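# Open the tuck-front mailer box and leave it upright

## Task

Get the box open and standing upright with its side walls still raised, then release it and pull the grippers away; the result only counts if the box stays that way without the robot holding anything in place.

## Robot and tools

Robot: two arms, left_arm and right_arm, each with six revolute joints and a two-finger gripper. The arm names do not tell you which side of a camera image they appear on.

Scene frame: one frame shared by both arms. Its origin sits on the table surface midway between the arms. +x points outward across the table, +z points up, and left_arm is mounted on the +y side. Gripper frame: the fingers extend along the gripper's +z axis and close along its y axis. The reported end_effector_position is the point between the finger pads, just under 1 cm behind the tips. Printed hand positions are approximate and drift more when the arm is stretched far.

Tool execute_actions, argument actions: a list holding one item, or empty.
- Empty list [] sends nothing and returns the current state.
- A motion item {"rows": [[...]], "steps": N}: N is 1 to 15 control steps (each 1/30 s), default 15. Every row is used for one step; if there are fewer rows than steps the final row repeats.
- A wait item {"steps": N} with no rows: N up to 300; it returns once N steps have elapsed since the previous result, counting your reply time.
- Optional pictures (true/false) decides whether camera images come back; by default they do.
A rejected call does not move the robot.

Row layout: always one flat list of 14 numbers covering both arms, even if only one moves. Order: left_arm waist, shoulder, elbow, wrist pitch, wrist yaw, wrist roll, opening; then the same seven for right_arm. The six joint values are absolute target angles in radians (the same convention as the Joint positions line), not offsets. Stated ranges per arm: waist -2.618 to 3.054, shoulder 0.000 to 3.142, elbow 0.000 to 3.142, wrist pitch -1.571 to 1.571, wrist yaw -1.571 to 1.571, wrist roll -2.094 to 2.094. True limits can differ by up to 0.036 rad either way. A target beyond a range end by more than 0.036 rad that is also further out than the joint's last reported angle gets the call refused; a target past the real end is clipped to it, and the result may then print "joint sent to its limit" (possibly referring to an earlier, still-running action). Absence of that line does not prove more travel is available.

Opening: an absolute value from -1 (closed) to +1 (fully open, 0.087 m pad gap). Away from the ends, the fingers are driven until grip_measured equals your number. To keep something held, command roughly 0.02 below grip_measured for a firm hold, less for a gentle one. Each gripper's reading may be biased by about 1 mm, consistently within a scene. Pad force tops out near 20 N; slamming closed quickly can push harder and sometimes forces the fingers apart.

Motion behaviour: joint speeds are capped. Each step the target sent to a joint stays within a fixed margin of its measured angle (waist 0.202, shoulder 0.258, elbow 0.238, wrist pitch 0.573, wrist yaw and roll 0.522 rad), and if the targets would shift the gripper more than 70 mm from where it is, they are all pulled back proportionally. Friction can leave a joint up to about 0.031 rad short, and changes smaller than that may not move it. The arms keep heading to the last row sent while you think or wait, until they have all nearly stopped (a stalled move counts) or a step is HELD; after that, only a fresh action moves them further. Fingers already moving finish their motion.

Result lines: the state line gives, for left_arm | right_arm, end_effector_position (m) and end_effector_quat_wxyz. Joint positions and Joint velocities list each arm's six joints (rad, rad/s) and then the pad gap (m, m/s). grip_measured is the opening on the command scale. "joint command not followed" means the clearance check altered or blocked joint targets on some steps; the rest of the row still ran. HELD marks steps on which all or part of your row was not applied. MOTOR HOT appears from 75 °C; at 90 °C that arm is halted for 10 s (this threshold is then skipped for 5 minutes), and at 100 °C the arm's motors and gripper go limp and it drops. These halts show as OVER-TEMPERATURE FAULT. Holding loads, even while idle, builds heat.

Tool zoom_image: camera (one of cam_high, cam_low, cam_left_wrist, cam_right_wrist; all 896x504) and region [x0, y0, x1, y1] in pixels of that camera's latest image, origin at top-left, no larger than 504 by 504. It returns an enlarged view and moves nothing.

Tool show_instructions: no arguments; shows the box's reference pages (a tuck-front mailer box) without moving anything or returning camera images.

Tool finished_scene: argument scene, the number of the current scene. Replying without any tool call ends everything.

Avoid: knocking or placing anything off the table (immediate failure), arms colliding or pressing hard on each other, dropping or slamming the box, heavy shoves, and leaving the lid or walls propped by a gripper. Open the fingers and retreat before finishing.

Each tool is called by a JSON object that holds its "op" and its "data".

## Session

{"op": "show_instructions", "data": {}}

{"op": "execute_actions", "data": {"actions": []}}

Reference images for this scene: Tuck-front mailer box page 1, Tuck-front mailer box page 2.

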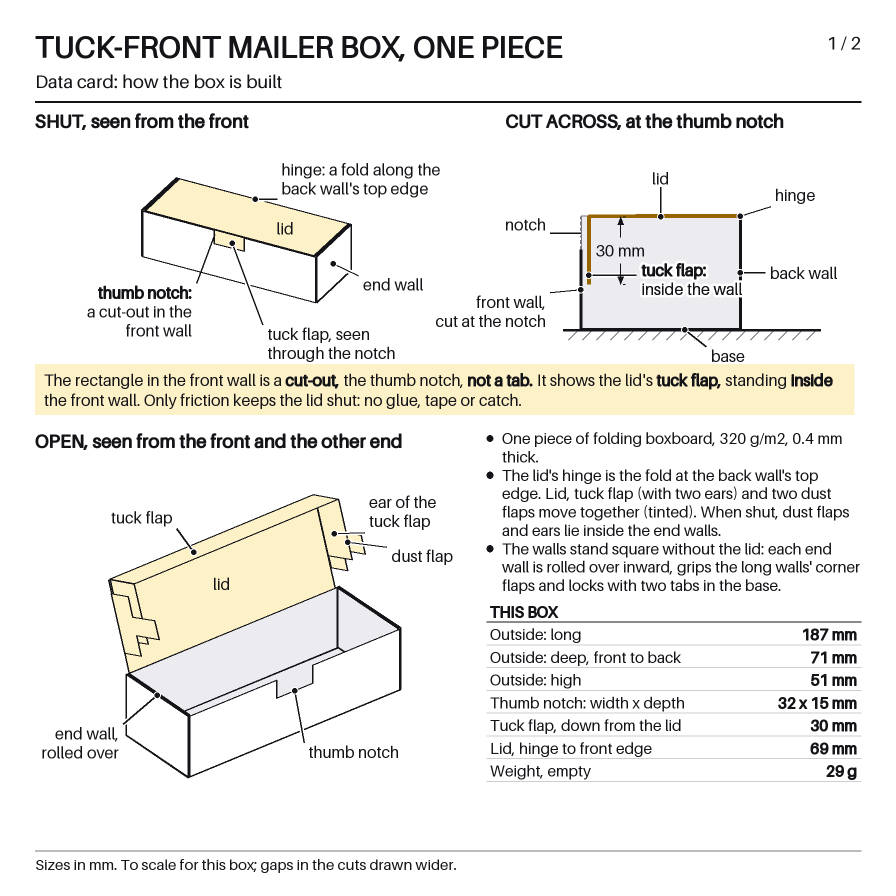

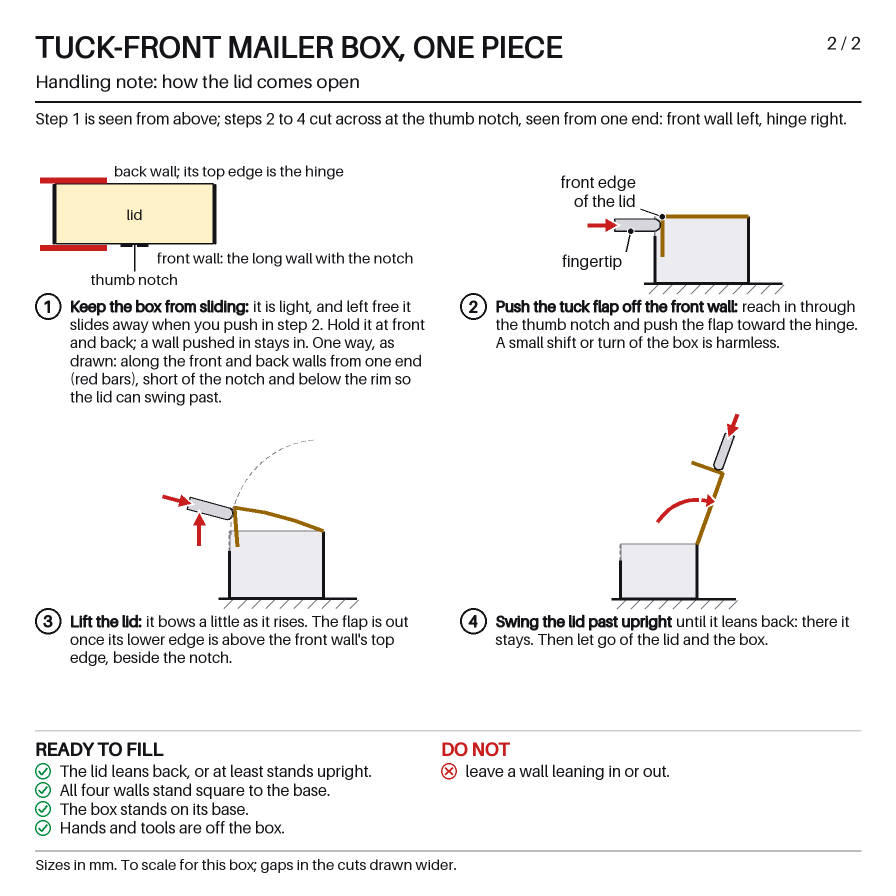

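Scene clock: 0.00 s of 4600.00 s.
left_arm: end_effector_position=(+0.3691, +0.6125, +0.2142) grip_measured=+0.998 end_effector_quat_wxyz=(+0.220, -0.545, +0.780, -0.214) | right_arm: end_effector_position=(+0.0165, -0.0508, +0.1123) grip_measured=+0.982 end_effector_quat_wxyz=(-0.067, -0.498, +0.687, +0.524)
Joint positions: left_arm=[ 0.833  2.328  2.613 -1.544  0.549 -0.362  0.087] | right_arm=[ 0.611  1.577  0.945 -0.816 -1.111 -0.364  0.087]
Joint velocities: left_arm=[ 0.002 -0.002 -0.012  0.066 -0.051 -0.051  0.001] | right_arm=[ 0.002 -0.012  0.002  0.037 -0.066 -0.037  0.   ]
Motor temperatures (°C, as the motors report them): left_arm=[20 20 24 26 23 21] | right_arm=[22 25 24 25 20 21]

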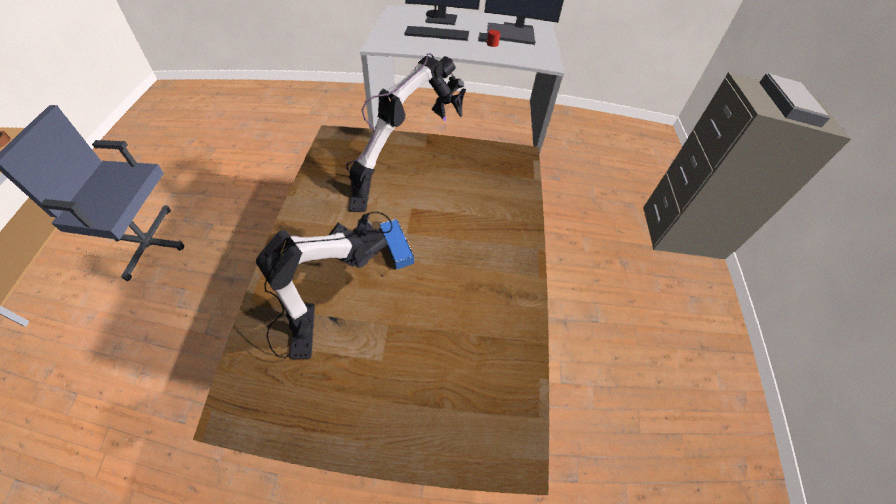

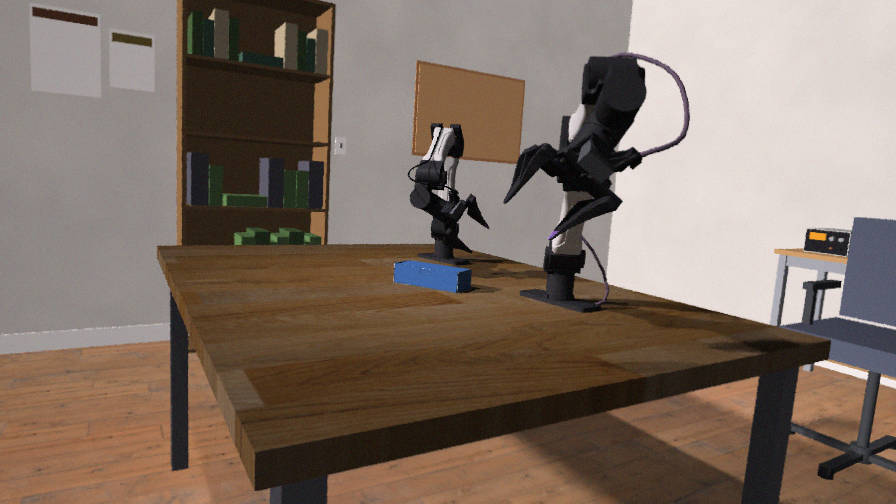

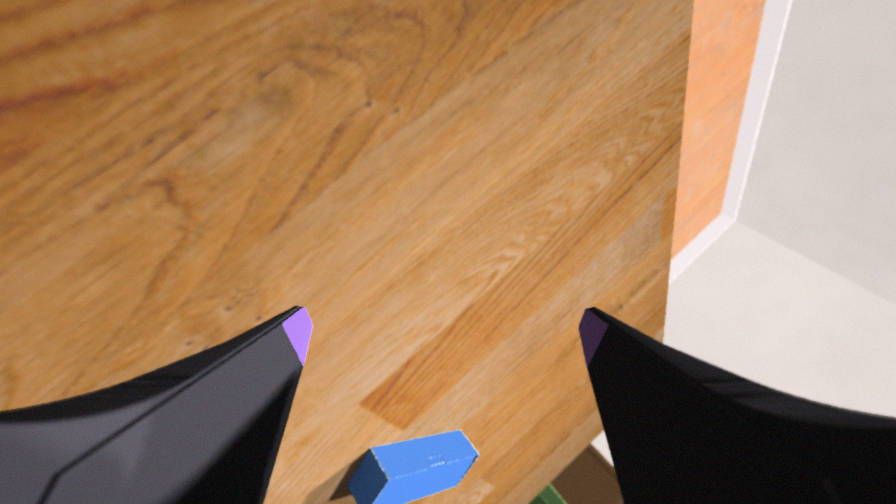

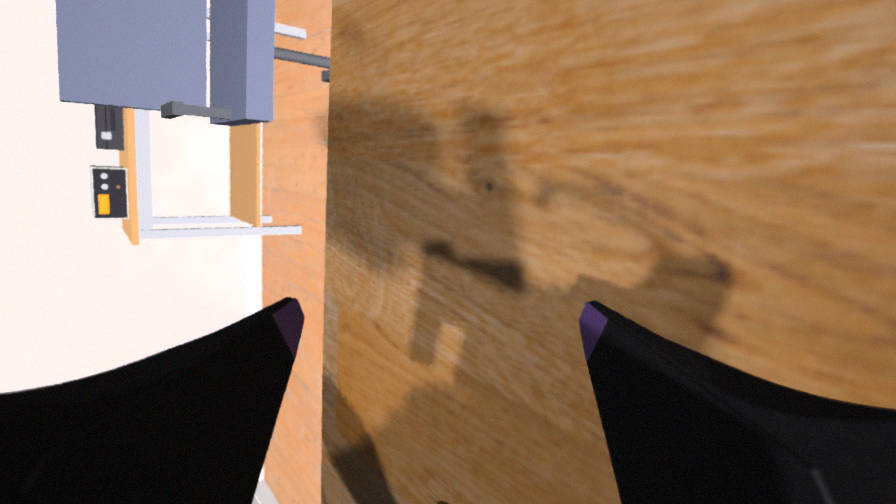

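{"op": "zoom_image", "data": {"camera": "cam_low", "region": [370, 235, 500, 310]}}

{"op": "zoom_image", "data": {"camera": "cam_high", "region": [330, 180, 470, 300]}}

Region (370, 235, 500, 310) of cam_low's 896x504 image, scaled by 3.877, with more detail than that image has; it fills the top 291 rows of this view, and the rest is white.

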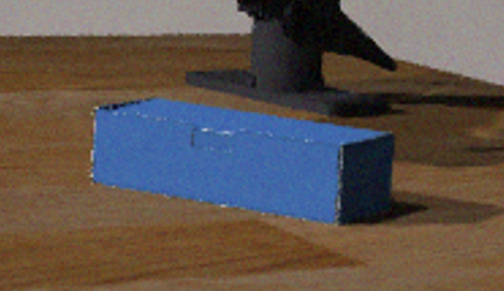

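Region (330, 180, 470, 300) of cam_high's 896x504 image, scaled by 3.600, with more detail than that image has; it fills the top 432 rows of this view, and the rest is white.

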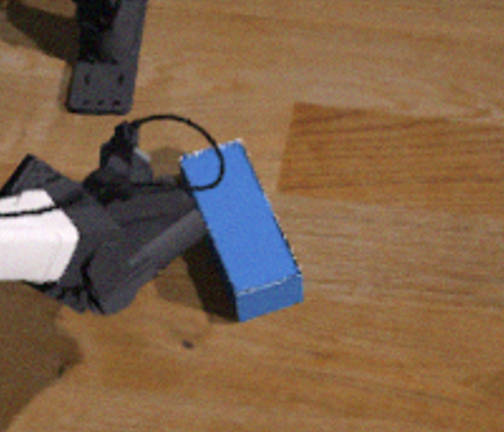

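{"op": "execute_actions", "data": {"actions": [{"rows":[[0.825,2.326,2.609,-1.543,0.547,-0.36,1,0.608,1.57,0.94,-0.78,-1.09,-0.355,1],[0.810,2.322,2.600,-1.540,0.542,-0.356,1,0.603,1.555,0.93,-0.72,-1.05,-0.34,1],[0.788,2.317,2.587,-1.537,0.536,-0.351,1,0.596,1.535,0.912,-0.65,-1.00,-0.325,1],[0.757,2.309,2.570,-1.532,0.527,-0.343,1,0.588,1.51,0.89,-0.58,-0.945,-0.31,1],[0.720,2.300,2.549,-1.526,0.516,-0.334,1,0.58,1.485,0.867,-0.51,-0.89,-0.29,1],[0.674,2.288,2.524,-1.519,0.503,-0.323,1,0.572,1.46,0.844,-0.44,-0.835,-0.27,1],[0.625,2.276,2.496,-1.512,0.489,-0.311,1,0.564,1.435,0.82,-0.37,-0.78,-0.25,1],[0.578,2.264,2.470,-1.504,0.475,-0.299,1,0.556,1.41,0.797,-0.305,-0.725,-0.235,1],[0.531,2.252,2.443,-1.497,0.461,-0.287,1,0.548,1.385,0.774,-0.24,-0.67,-0.215,1],[0.484,2.240,2.416,-1.490,0.447,-0.276,1,0.54,1.36,0.75,-0.18,-0.615,-0.2,1],[0.437,2.229,2.390,-1.482,0.434,-0.264,1,0.532,1.335,0.727,-0.12,-0.56,-0.18,1],[0.389,2.217,2.363,-1.475,0.420,-0.252,1,0.524,1.31,0.704,-0.06,-0.505,-0.16,1],[0.342,2.205,2.337,-1.468,0.406,-0.241,1,0.516,1.285,0.68,0.0,-0.45,-0.145,1],[0.295,2.193,2.310,-1.460,0.393,-0.229,1,0.51,1.26,0.657,0.055,-0.395,-0.125,1],[0.248,2.181,2.283,-1.453,0.379,-0.217,1,0.505,1.238,0.634,0.11,-0.34,-0.11,1]],"steps":15}], "pictures": false}}

{"op": "execute_actions", "data": {"actions": [{"rows":[[0.201,2.170,2.257,-1.446,0.365,-0.206,1,0.505,1.22,0.61,0.16,-0.29,-0.09,1],[0.153,2.158,2.230,-1.438,0.351,-0.194,1,0.505,1.205,0.587,0.21,-0.24,-0.07,1],[0.106,2.146,2.204,-1.431,0.338,-0.182,1,0.505,1.195,0.564,0.255,-0.19,-0.05,1],[0.059,2.134,2.177,-1.423,0.324,-0.171,1,0.505,1.19,0.54,0.30,-0.145,-0.035,1],[0.012,2.122,2.151,-1.416,0.310,-0.159,1,0.505,1.19,0.517,0.34,-0.10,-0.02,1],[-0.035,2.110,2.124,-1.409,0.296,-0.147,1,0.505,1.19,0.494,0.38,-0.065,-0.005,1],[-0.083,2.099,2.097,-1.401,0.283,-0.136,1,0.505,1.19,0.47,0.415,-0.035,0.005,1],[-0.130,2.087,2.071,-1.394,0.269,-0.124,1,0.505,1.19,0.447,0.45,-0.01,0.01,1],[-0.177,2.075,2.044,-1.387,0.255,-0.112,1,0.505,1.19,0.424,0.48,0.01,0.01,1],[-0.224,2.063,2.018,-1.379,0.242,-0.100,1,0.505,1.19,0.40,0.51,0.015,0.01,1],[-0.271,2.051,1.991,-1.372,0.228,-0.089,1,0.505,1.19,0.377,0.54,0.015,0.01,1],[-0.319,2.039,1.965,-1.365,0.214,-0.077,1,0.505,1.19,0.354,0.565,0.015,0.01,1],[-0.366,2.028,1.938,-1.357,0.200,-0.065,1,0.505,1.19,0.33,0.59,0.015,0.01,1],[-0.413,2.016,1.911,-1.350,0.187,-0.054,1,0.505,1.19,0.307,0.615,0.015,0.01,1],[-0.460,2.004,1.885,-1.343,0.173,-0.042,1,0.505,1.19,0.284,0.64,0.015,0.01,1]],"steps":15}], "pictures": false}}

{"op": "execute_actions", "data": {"actions": [{"rows":[[-0.507,1.992,1.858,-1.335,0.159,-0.030,1,0.505,1.19,0.26,0.66,0.015,0.01,1],[-0.555,1.980,1.832,-1.328,0.145,-0.019,1,0.505,1.19,0.237,0.68,0.015,0.01,1],[-0.602,1.969,1.805,-1.321,0.132,-0.007,1,0.505,1.19,0.214,0.695,0.015,0.01,1],[-0.649,1.957,1.779,-1.313,0.118,0.005,1,0.505,1.19,0.19,0.71,0.015,0.01,1],[-0.696,1.945,1.752,-1.306,0.104,0.016,1,0.505,1.19,0.17,0.72,0.015,0.01,1],[-0.743,1.933,1.725,-1.298,0.088,0.030,1,0.505,1.19,0.15,0.72,0.015,0.01,1],[-0.791,1.921,1.699,-1.291,0.072,0.044,1,0.505,1.19,0.133,0.72,0.015,0.01,1],[-0.838,1.909,1.672,-1.284,0.056,0.058,1,0.505,1.19,0.12,0.72,0.015,0.01,1],[-0.883,1.898,1.647,-1.277,0.041,0.072,1,0.505,1.19,0.11,0.72,0.015,0.01,1],[-0.925,1.888,1.623,-1.270,0.027,0.085,1,0.505,1.19,0.105,0.72,0.015,0.01,1],[-0.962,1.878,1.602,-1.264,0.014,0.096,1,0.505,1.19,0.105,0.72,0.015,0.01,1],[-0.995,1.870,1.584,-1.259,0.003,0.105,1,0.505,1.19,0.105,0.72,0.015,0.01,1],[-1.021,1.864,1.569,-1.255,-0.007,0.112,1,0.505,1.19,0.105,0.72,0.015,0.01,1],[-1.042,1.858,1.557,-1.252,-0.013,0.117,1,0.505,1.19,0.105,0.72,0.015,0.01,1],[-1.055,1.855,1.550,-1.250,-0.015,0.12,1,0.505,1.19,0.105,0.72,0.015,0.01,1]],"steps":15}], "pictures": false}}

{"op": "execute_actions", "data": {"actions": [{"steps":8}]}}

Scene clock: 17.67 s of 4600.00 s.
left_arm: end_effector_position=(+0.4449, +0.4133, +0.1810) grip_measured=+0.998 end_effector_quat_wxyz=(+0.124, -0.315, +0.918, -0.208) | right_arm: end_effector_position=(+0.1455, -0.0456, +0.0965) grip_measured=+0.982 end_effector_quat_wxyz=(+0.302, -0.490, +0.738, +0.353)
Joint positions: left_arm=[ 0.324  2.224  2.345 -1.472  0.441 -0.273  0.087] | right_arm=[ 0.523  1.293  0.696 -0.147 -0.575 -0.187  0.087]
Joint velocities: left_arm=[-1.389 -0.344 -0.799  0.139 -0.374  0.286 -0.   ] | right_arm=[-0.203 -0.676 -0.681  1.692  1.531  0.52  -0.001]
Motor temperatures (°C, as the motors report them): left_arm=[20 26 25 26 23 21] | right_arm=[22 27 26 25 20 21]
Steps of this call (steps 1 to 90: nothing new was sent; then 14.17 s passed at rest; steps 91 to 105: all 15 steps of this action). Readings (joint positions):
91: left_arm=[0.833 2.328 2.613 -1.544 0.549 -0.362] | right_arm=[0.611 1.577 0.945 -0.814 -1.109 -0.363]
92: left_arm=[0.832 2.328 2.613 -1.544 0.549 -0.362] | right_arm=[0.611 1.577 0.945 -0.804 -1.103 -0.360]
94: left_arm=[0.820 2.326 2.608 -1.542 0.543 -0.361] | right_arm=[0.608 1.563 0.934 -0.746 -1.064 -0.347]
98: left_arm=[0.703 2.295 2.532 -1.521 0.508 -0.343] | right_arm=[0.580 1.470 0.858 -0.553 -0.920 -0.299]
105: the state above

Scene clock: 18.17 s of 4600.00 s.
left_arm: end_effector_position=(+0.3722, +0.1676, +0.1400) grip_measured=+0.998 end_effector_quat_wxyz=(+0.033, +0.087, +0.987, -0.128) | right_arm: end_effector_position=(+0.2248, -0.0914, +0.0903) grip_measured=+0.982 end_effector_quat_wxyz=(+0.533, -0.299, +0.762, +0.213)
Joint positions: left_arm=[-0.376  2.04   1.95  -1.368  0.241 -0.102  0.087] | right_arm=[ 0.512  1.2    0.346  0.506 -0.036 -0.008  0.087]
Joint velocities: left_arm=[-1.326 -0.335 -0.769  0.242 -0.388  0.315 -0.001] | right_arm=[-0.017 -0.012 -0.686  0.828  0.3    0.081  0.001]
Motor temperatures (°C, as the motors report them): left_arm=[20 27 25 26 23 21] | right_arm=[22 27 26 25 20 21]
Steps of this call (steps 1 to 15: all 15 steps of this action). Readings (joint positions):
1: left_arm=[0.276 2.212 2.318 -1.466 0.429 -0.262] | right_arm=[0.517 1.270 0.673 -0.090 -0.522 -0.170]
2: left_arm=[0.229 2.200 2.292 -1.460 0.417 -0.251] | right_arm=[0.514 1.249 0.651 -0.034 -0.470 -0.152]
4: left_arm=[0.139 2.174 2.239 -1.447 0.391 -0.229] | right_arm=[0.512 1.217 0.607 0.076 -0.369 -0.116]
8: left_arm=[-0.042 2.122 2.136 -1.419 0.336 -0.183] | right_arm=[0.512 1.200 0.517 0.270 -0.189 -0.053]
15: the state above

Scene clock: 18.67 s of 4600.00 s.
left_arm: end_effector_position=(+0.2082, +0.0599, +0.1029) grip_measured=+0.998 end_effector_quat_wxyz=(-0.006, +0.476, +0.879, -0.020) | right_arm: end_effector_position=(+0.1971, -0.1234, +0.0402) grip_measured=+0.982 end_effector_quat_wxyz=(+0.523, -0.289, +0.777, +0.196)
Joint positions: left_arm=[-1.03   1.878  1.588 -1.276  0.042  0.076  0.087] | right_arm=[0.512 1.2   0.124 0.691 0.001 0.004 0.087]
Joint velocities: left_arm=[-0.662 -0.188 -0.374  0.154 -0.227  0.271 -0.   ] | right_arm=[ 0.007 -0.007 -0.007  0.125  0.037 -0.037  0.   ]
Motor temperatures (°C, as the motors report them): left_arm=[20 27 25 26 23 21] | right_arm=[22 27 26 25 20 21]
Steps of this call (steps 1 to 15: all 15 steps of this action). Readings (joint positions):
1: left_arm=[-0.423 2.029 1.923 -1.361 0.227 -0.090] | right_arm=[0.512 1.200 0.323 0.534 -0.029 -0.005]
2: left_arm=[-0.470 2.018 1.896 -1.353 0.213 -0.078] | right_arm=[0.512 1.200 0.300 0.560 -0.022 -0.003]
4: left_arm=[-0.565 1.994 1.843 -1.339 0.186 -0.055] | right_arm=[0.512 1.200 0.254 0.607 -0.013 -0.001]
8: left_arm=[-0.753 1.946 1.737 -1.310 0.129 -0.006] | right_arm=[0.512 1.200 0.170 0.667 -0.004 0.002]
15: the state above

Scene clock: 18.93 s of 4600.00 s.
left_arm: end_effector_position=(+0.2058, +0.0604, +0.1016) grip_measured=+0.998 end_effector_quat_wxyz=(+0.003, +0.502, +0.865, -0.003) | right_arm: end_effector_position=(+0.1987, -0.1222, +0.0434) grip_measured=+0.982 end_effector_quat_wxyz=(+0.529, -0.287, +0.774, +0.198)
Joint positions: left_arm=[-1.061  1.867  1.57  -1.265  0.002  0.105  0.087] | right_arm=[0.512 1.2   0.124 0.706 0.001 0.004 0.087]
Joint velocities: left_arm=[ 0.002 -0.002 -0.027  0.051 -0.154  0.051 -0.   ] | right_arm=[-0.012 -0.022 -0.007  0.022  0.022  0.022 -0.   ]
Motor temperatures (°C, as the motors report them): left_arm=[20 27 25 26 23 21] | right_arm=[22 27 26 25 20 21]
Steps of this call (steps 1 to 8: the robot went on to your last target). Readings (joint positions):
1: left_arm=[-1.048 1.873 1.578 -1.275 0.035 0.083] | right_arm=[0.512 1.200 0.124 0.695 0.001 0.004]
2: left_arm=[-1.058 1.871 1.573 -1.275 0.029 0.089] | right_arm=[0.512 1.200 0.124 0.698 0.001 0.004]
4: left_arm=[-1.062 1.869 1.570 -1.272 0.019 0.097] | right_arm=[0.512 1.200 0.124 0.702 0.001 0.004]
8: the state above

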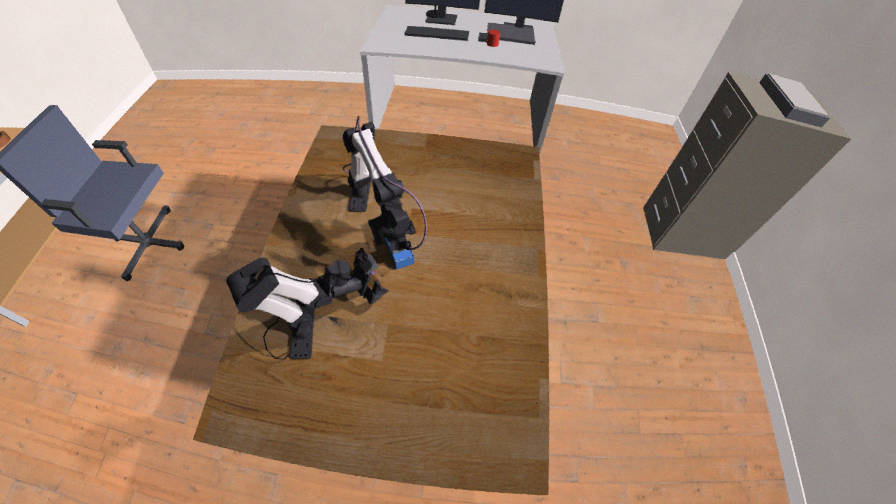

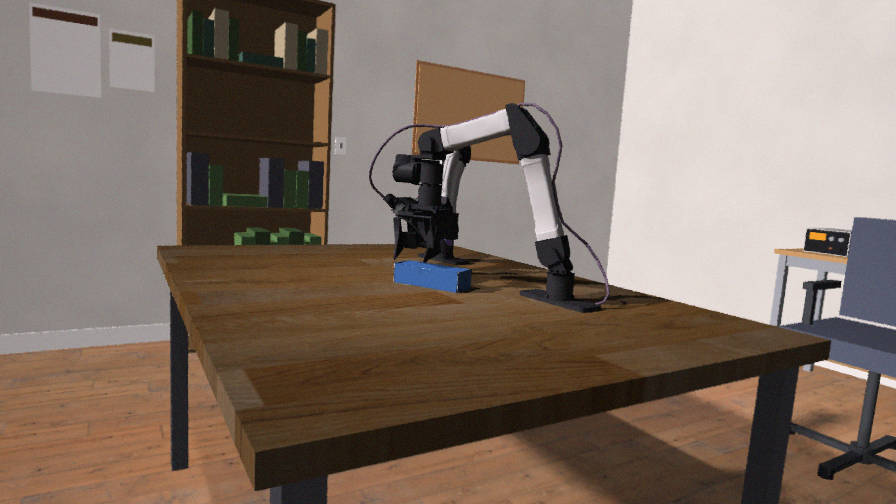

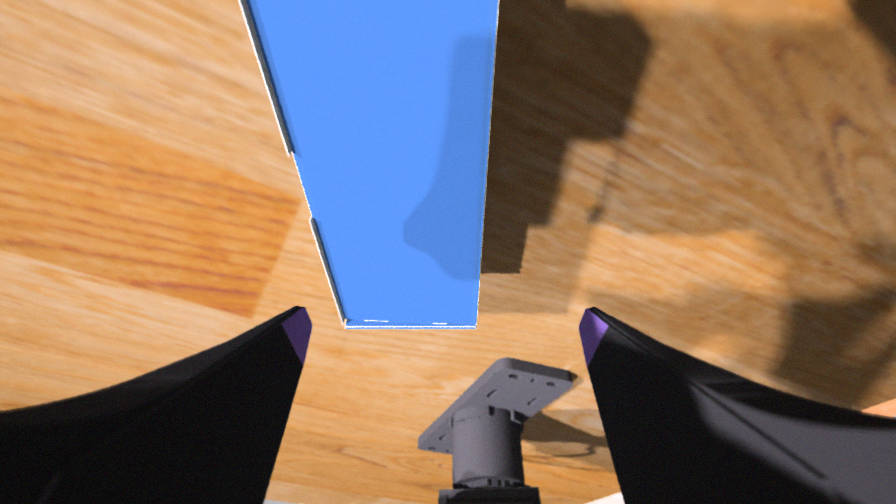

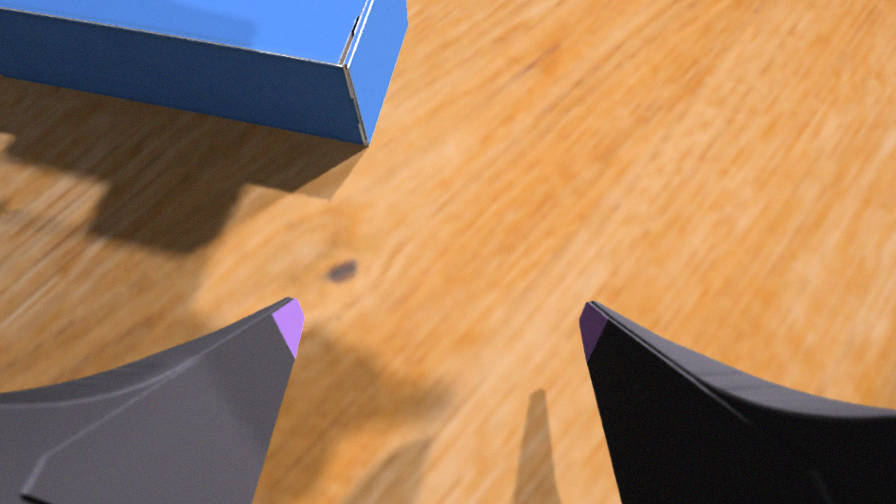

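{"op": "execute_actions", "data": {"actions": [{"rows":[[-1.045,1.885,1.55,-1.24,0,0.135,1,0.505,1.19,0.105,0.72,0.015,0.01,1],[-1.035,1.893,1.545,-1.225,0,0.15,1,0.505,1.19,0.105,0.72,0.015,0.01,1],[-1.025,1.901,1.54,-1.21,0,0.16,1,0.505,1.19,0.105,0.72,0.015,0.01,1],[-1.015,1.909,1.535,-1.19,0,0.17,1,0.505,1.19,0.105,0.72,0.015,0.01,1],[-1.007,1.917,1.53,-1.175,0,0.178,1,0.505,1.19,0.105,0.72,0.015,0.01,1],[-1.0,1.925,1.525,-1.165,0,0.178,1,0.505,1.19,0.105,0.72,0.015,0.01,1],[-0.996,1.933,1.52,-1.155,0,0.178,1,0.505,1.19,0.105,0.72,0.015,0.01,1],[-0.996,1.941,1.514,-1.152,0,0.178,1,0.505,1.19,0.105,0.72,0.015,0.01,1],[-0.996,1.948,1.509,-1.152,0,0.178,1,0.505,1.19,0.105,0.72,0.015,0.01,1]],"steps":15}]}}

Scene clock: 23.17 s of 4600.00 s.
left_arm: end_effector_position=(+0.2290, +0.0673, +0.0672) grip_measured=+0.998 end_effector_quat_wxyz=(-0.006, +0.502, +0.865, +0.005) | right_arm: end_effector_position=(+0.1989, -0.1221, +0.0438) grip_measured=+0.982 end_effector_quat_wxyz=(+0.530, -0.287, +0.773, +0.198)
Joint positions: left_arm=[-1.001  1.939  1.524 -1.171 -0.005  0.164  0.087] | right_arm=[0.512 1.2   0.124 0.708 0.002 0.004 0.087]
Joint velocities: left_arm=[-0.012 -0.012 -0.007  0.066  0.022 -0.066  0.   ] | right_arm=[-0.007 -0.007  0.007 -0.051 -0.037  0.022  0.001]
Motor temperatures (°C, as the motors report them): left_arm=[20 27 26 26 23 21] | right_arm=[22 27 26 26 20 21]
Steps of this call (steps 1 to 30: the robot went on to your last target; steps 31 to 90: nothing new was sent; then 0.73 s passed at rest; steps 91 to 105: all 15 steps of this action). Readings (joint positions):
91: left_arm=[-1.060 1.867 1.570 -1.259 -0.007 0.112] | right_arm=[0.512 1.200 0.124 0.708 0.002 0.004]
92: left_arm=[-1.058 1.867 1.570 -1.256 -0.007 0.117] | right_arm=[0.512 1.200 0.124 0.708 0.002 0.004]
94: left_arm=[-1.047 1.869 1.566 -1.241 -0.005 0.130] | right_arm=[0.512 1.200 0.124 0.708 0.002 0.004]
98: left_arm=[-1.010 1.897 1.549 -1.198 -0.005 0.152] | right_arm=[0.512 1.200 0.124 0.708 0.002 0.004]
105: the state above

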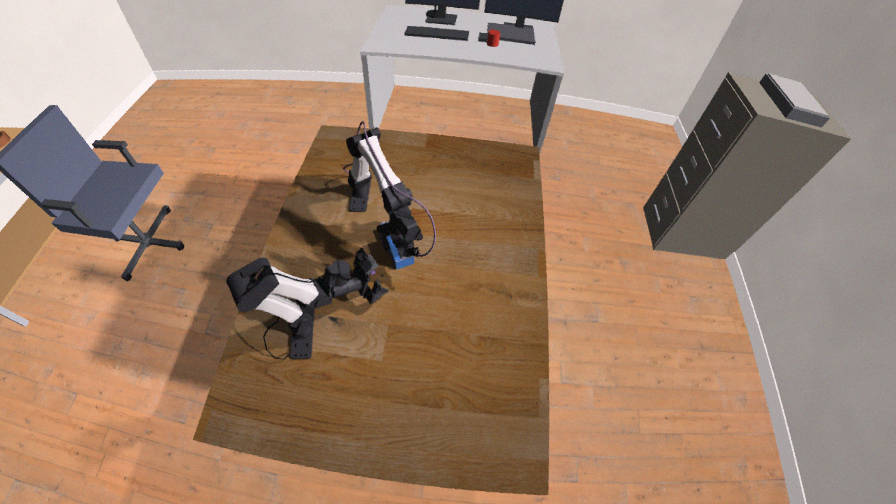

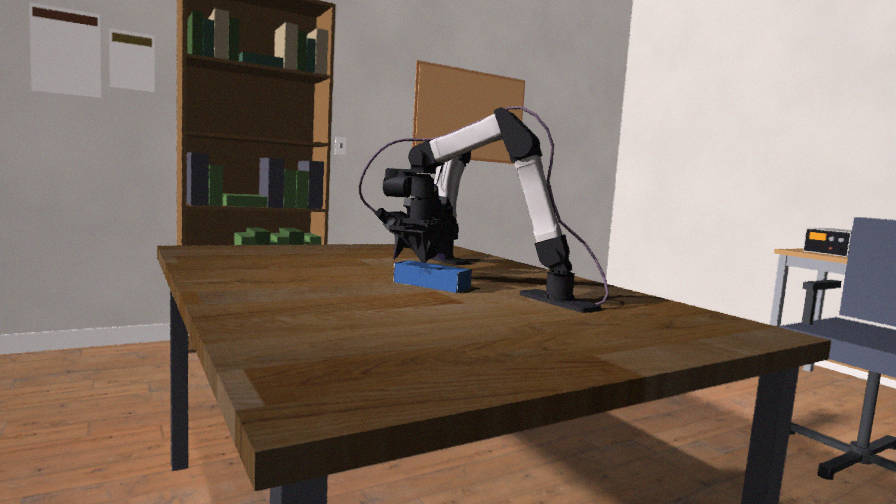

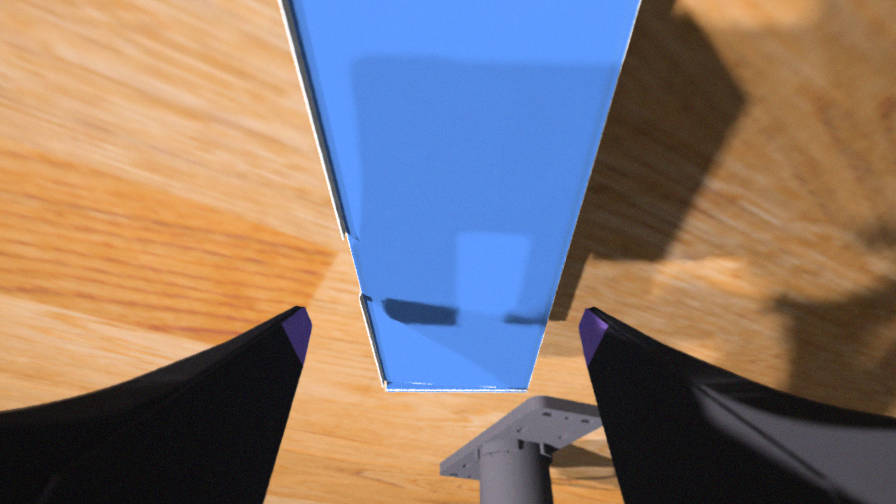

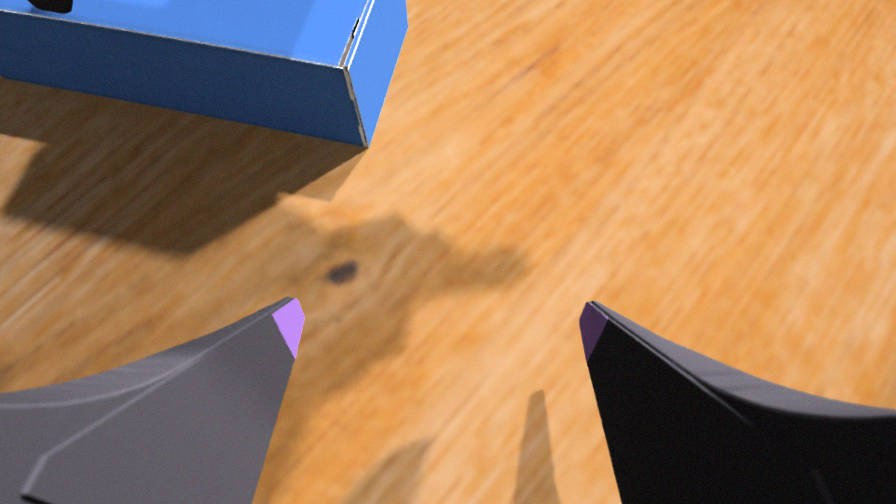

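{"op": "execute_actions", "data": {"actions": [{"rows":[[-1.012,1.95,1.505,-1.13,0,0.165,1,0.505,1.19,0.105,0.72,0.015,0.01,1],[-1.018,1.952,1.497,-1.11,0,0.16,1,0.505,1.19,0.105,0.72,0.015,0.01,1],[-1.018,1.956,1.486,-1.09,0,0.16,1,0.505,1.19,0.105,0.72,0.015,0.01,1],[-1.018,1.96,1.474,-1.07,0,0.16,1,0.505,1.19,0.105,0.72,0.015,0.01,1],[-1.018,1.964,1.462,-1.05,0,0.16,1,0.505,1.19,0.105,0.72,0.015,0.01,1],[-1.018,1.968,1.45,-1.03,0,0.16,1,0.505,1.19,0.105,0.72,0.015,0.01,1],[-1.018,1.972,1.438,-1.01,0,0.16,1,0.505,1.19,0.105,0.72,0.015,0.01,1],[-1.018,1.976,1.426,-0.995,0,0.16,1,0.505,1.19,0.105,0.72,0.015,0.01,1],[-1.018,1.98,1.414,-0.98,0,0.16,1,0.505,1.19,0.105,0.72,0.015,0.01,1],[-1.018,1.984,1.402,-0.972,0,0.16,1,0.505,1.19,0.105,0.72,0.015,0.01,1],[-1.018,1.987,1.39,-0.972,0,0.16,0.95,0.505,1.19,0.105,0.72,0.015,0.01,1],[-1.018,1.99,1.382,-0.972,0,0.16,0.88,0.505,1.19,0.105,0.72,0.015,0.01,1],[-1.018,1.99,1.378,-0.972,0,0.16,0.81,0.505,1.19,0.105,0.72,0.015,0.01,1],[-1.018,1.99,1.378,-0.972,0,0.16,0.75,0.505,1.19,0.105,0.72,0.015,0.01,1],[-1.018,1.99,1.378,-0.972,0,0.16,0.70,0.505,1.19,0.105,0.72,0.015,0.01,1]],"steps":15}], "pictures": false}}

{"op": "execute_actions", "data": {"actions": [{"rows":[[-1.018,1.99,1.378,-0.972,0,0.16,0.67,0.505,1.19,0.105,0.72,0.015,0.01,1],[-1.018,1.99,1.378,-0.972,0,0.16,0.65,0.505,1.19,0.105,0.72,0.015,0.01,1],[-1.018,1.99,1.378,-0.972,0,0.16,0.635,0.505,1.19,0.105,0.72,0.015,0.01,1],[-1.018,1.99,1.378,-0.972,0,0.16,0.625,0.505,1.19,0.105,0.72,0.015,0.01,1],[-1.018,1.99,1.378,-0.972,0,0.16,0.615,0.505,1.19,0.105,0.72,0.015,0.01,1]],"steps":10}]}}

Scene clock: 26.63 s of 4600.00 s.
left_arm: end_effector_position=(+0.2271, +0.0656, +0.0239) grip_measured=+0.728 end_effector_quat_wxyz=(-0.003, +0.507, +0.862, +0.004) | right_arm: end_effector_position=(+0.1989, -0.1221, +0.0439) grip_measured=+0.982 end_effector_quat_wxyz=(+0.530, -0.287, +0.773, +0.199)
Joint positions: left_arm=[-1.009  1.974  1.397 -1.002 -0.005  0.168  0.076] | right_arm=[0.512 1.2   0.124 0.709 0.002 0.004 0.087]
Joint velocities: left_arm=[ 0.007  0.095 -0.129 -0.007  0.051 -0.037 -0.048] | right_arm=[ 0.022  0.007 -0.012 -0.007  0.007  0.022  0.001]
Motor temperatures (°C, as the motors report them): left_arm=[20 27 26 26 23 21] | right_arm=[22 27 26 27 20 21]
Steps of this call (steps 1 to 15: the robot went on to your last target; steps 16 to 89: nothing new was sent; steps 90 to 104: all 15 steps of this action). Readings (joint positions):
90: left_arm=[-1.001 1.939 1.524 -1.160 -0.005 0.168] | right_arm=[0.512 1.200 0.124 0.708 0.002 0.004]
91: left_arm=[-1.001 1.939 1.523 -1.155 -0.005 0.168] | right_arm=[0.512 1.200 0.124 0.708 0.002 0.004]
93: left_arm=[-1.004 1.939 1.514 -1.131 -0.005 0.168] | right_arm=[0.512 1.200 0.124 0.708 0.002 0.004]
97: left_arm=[-1.009 1.942 1.469 -1.069 -0.005 0.168] | right_arm=[0.512 1.200 0.124 0.709 0.002 0.004]
104: the state above

Scene clock: 26.97 s of 4600.00 s.
left_arm: end_effector_position=(+0.2280, +0.0644, +0.0215) grip_measured=+0.615 end_effector_quat_wxyz=(-0.000, +0.507, +0.862, +0.003) | right_arm: end_effector_position=(+0.1989, -0.1221, +0.0439) grip_measured=+0.982 end_effector_quat_wxyz=(+0.530, -0.287, +0.773, +0.199)
Joint positions: left_arm=[-1.009  1.978  1.393 -0.989 -0.005  0.168  0.071] | right_arm=[0.512 1.2   0.124 0.709 0.002 0.004 0.087]
Joint velocities: left_arm=[-0.012  0.027  0.007 -0.022  0.022  0.037 -0.001] | right_arm=[-0.007  0.007 -0.007  0.022 -0.007 -0.051 -0.001]
Motor temperatures (°C, as the motors report them): left_arm=[20 27 26 26 23 21] | right_arm=[22 27 26 27 20 21]
Steps of this call (steps 1 to 10: all 10 steps of this action). Readings (joint positions):
1: left_arm=[-1.009 1.977 1.395 -1.000 -0.005 0.168] | right_arm=[0.512 1.200 0.124 0.709 0.002 0.004]
2: left_arm=[-1.009 1.978 1.394 -0.998 -0.005 0.168] | right_arm=[0.512 1.200 0.124 0.709 0.002 0.004]
4: left_arm=[-1.009 1.978 1.393 -0.994 -0.005 0.168] | right_arm=[0.512 1.200 0.124 0.709 0.002 0.004]
8: left_arm=[-1.009 1.978 1.393 -0.989 -0.005 0.168] | right_arm=[0.512 1.200 0.124 0.709 0.002 0.004]
10: the state above

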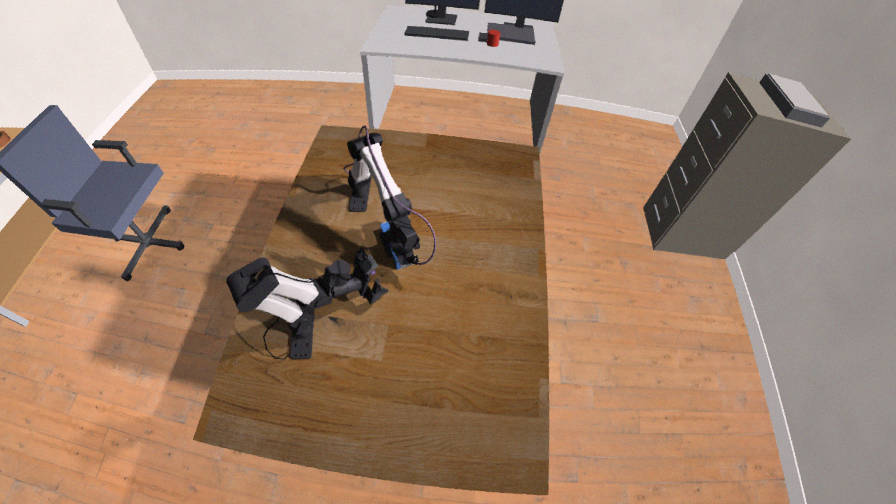

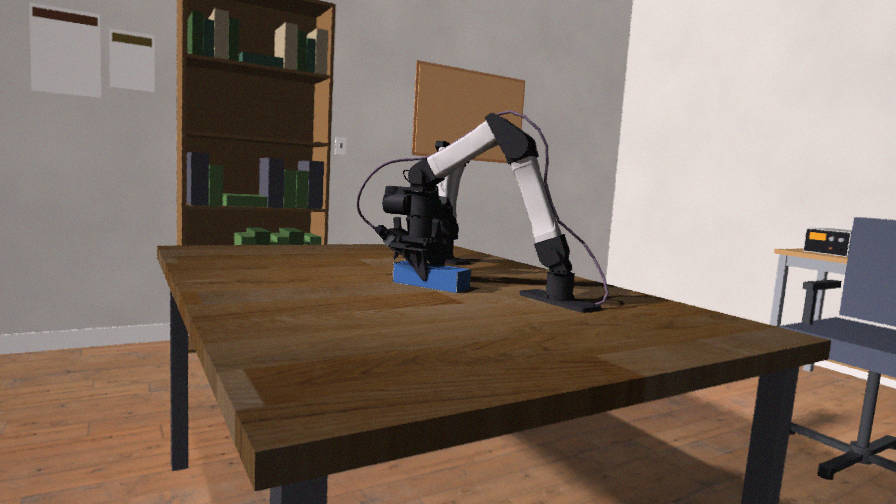

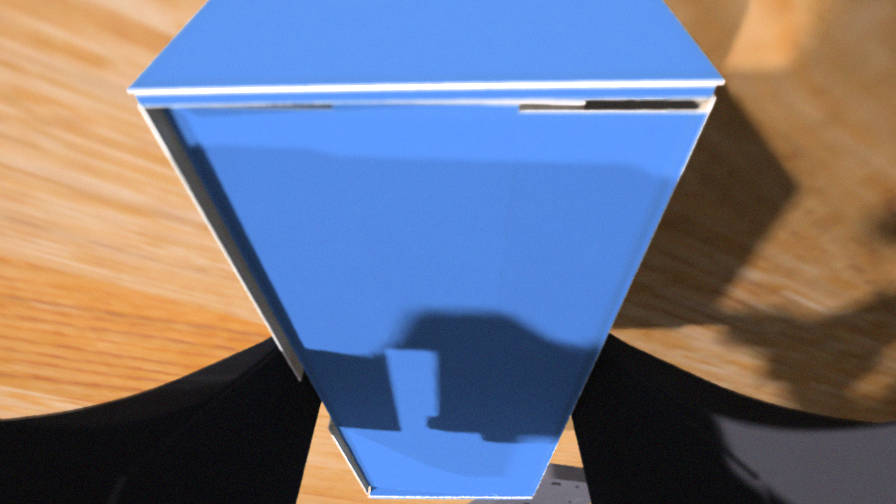

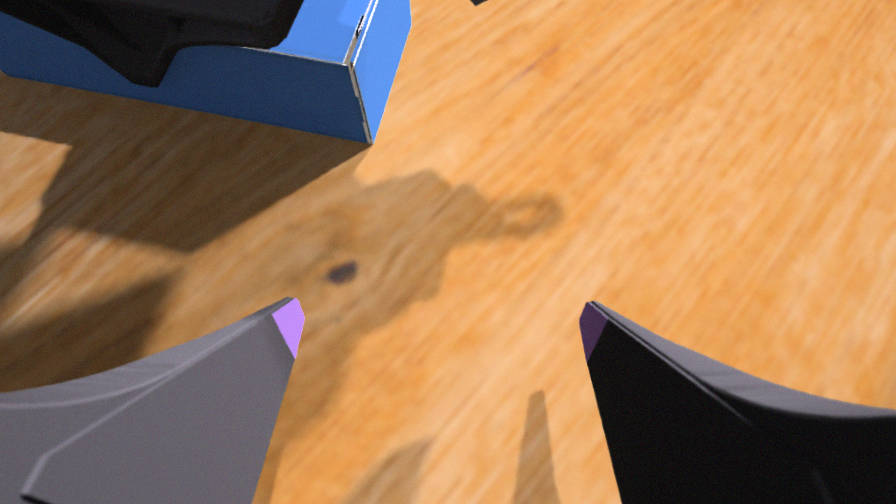

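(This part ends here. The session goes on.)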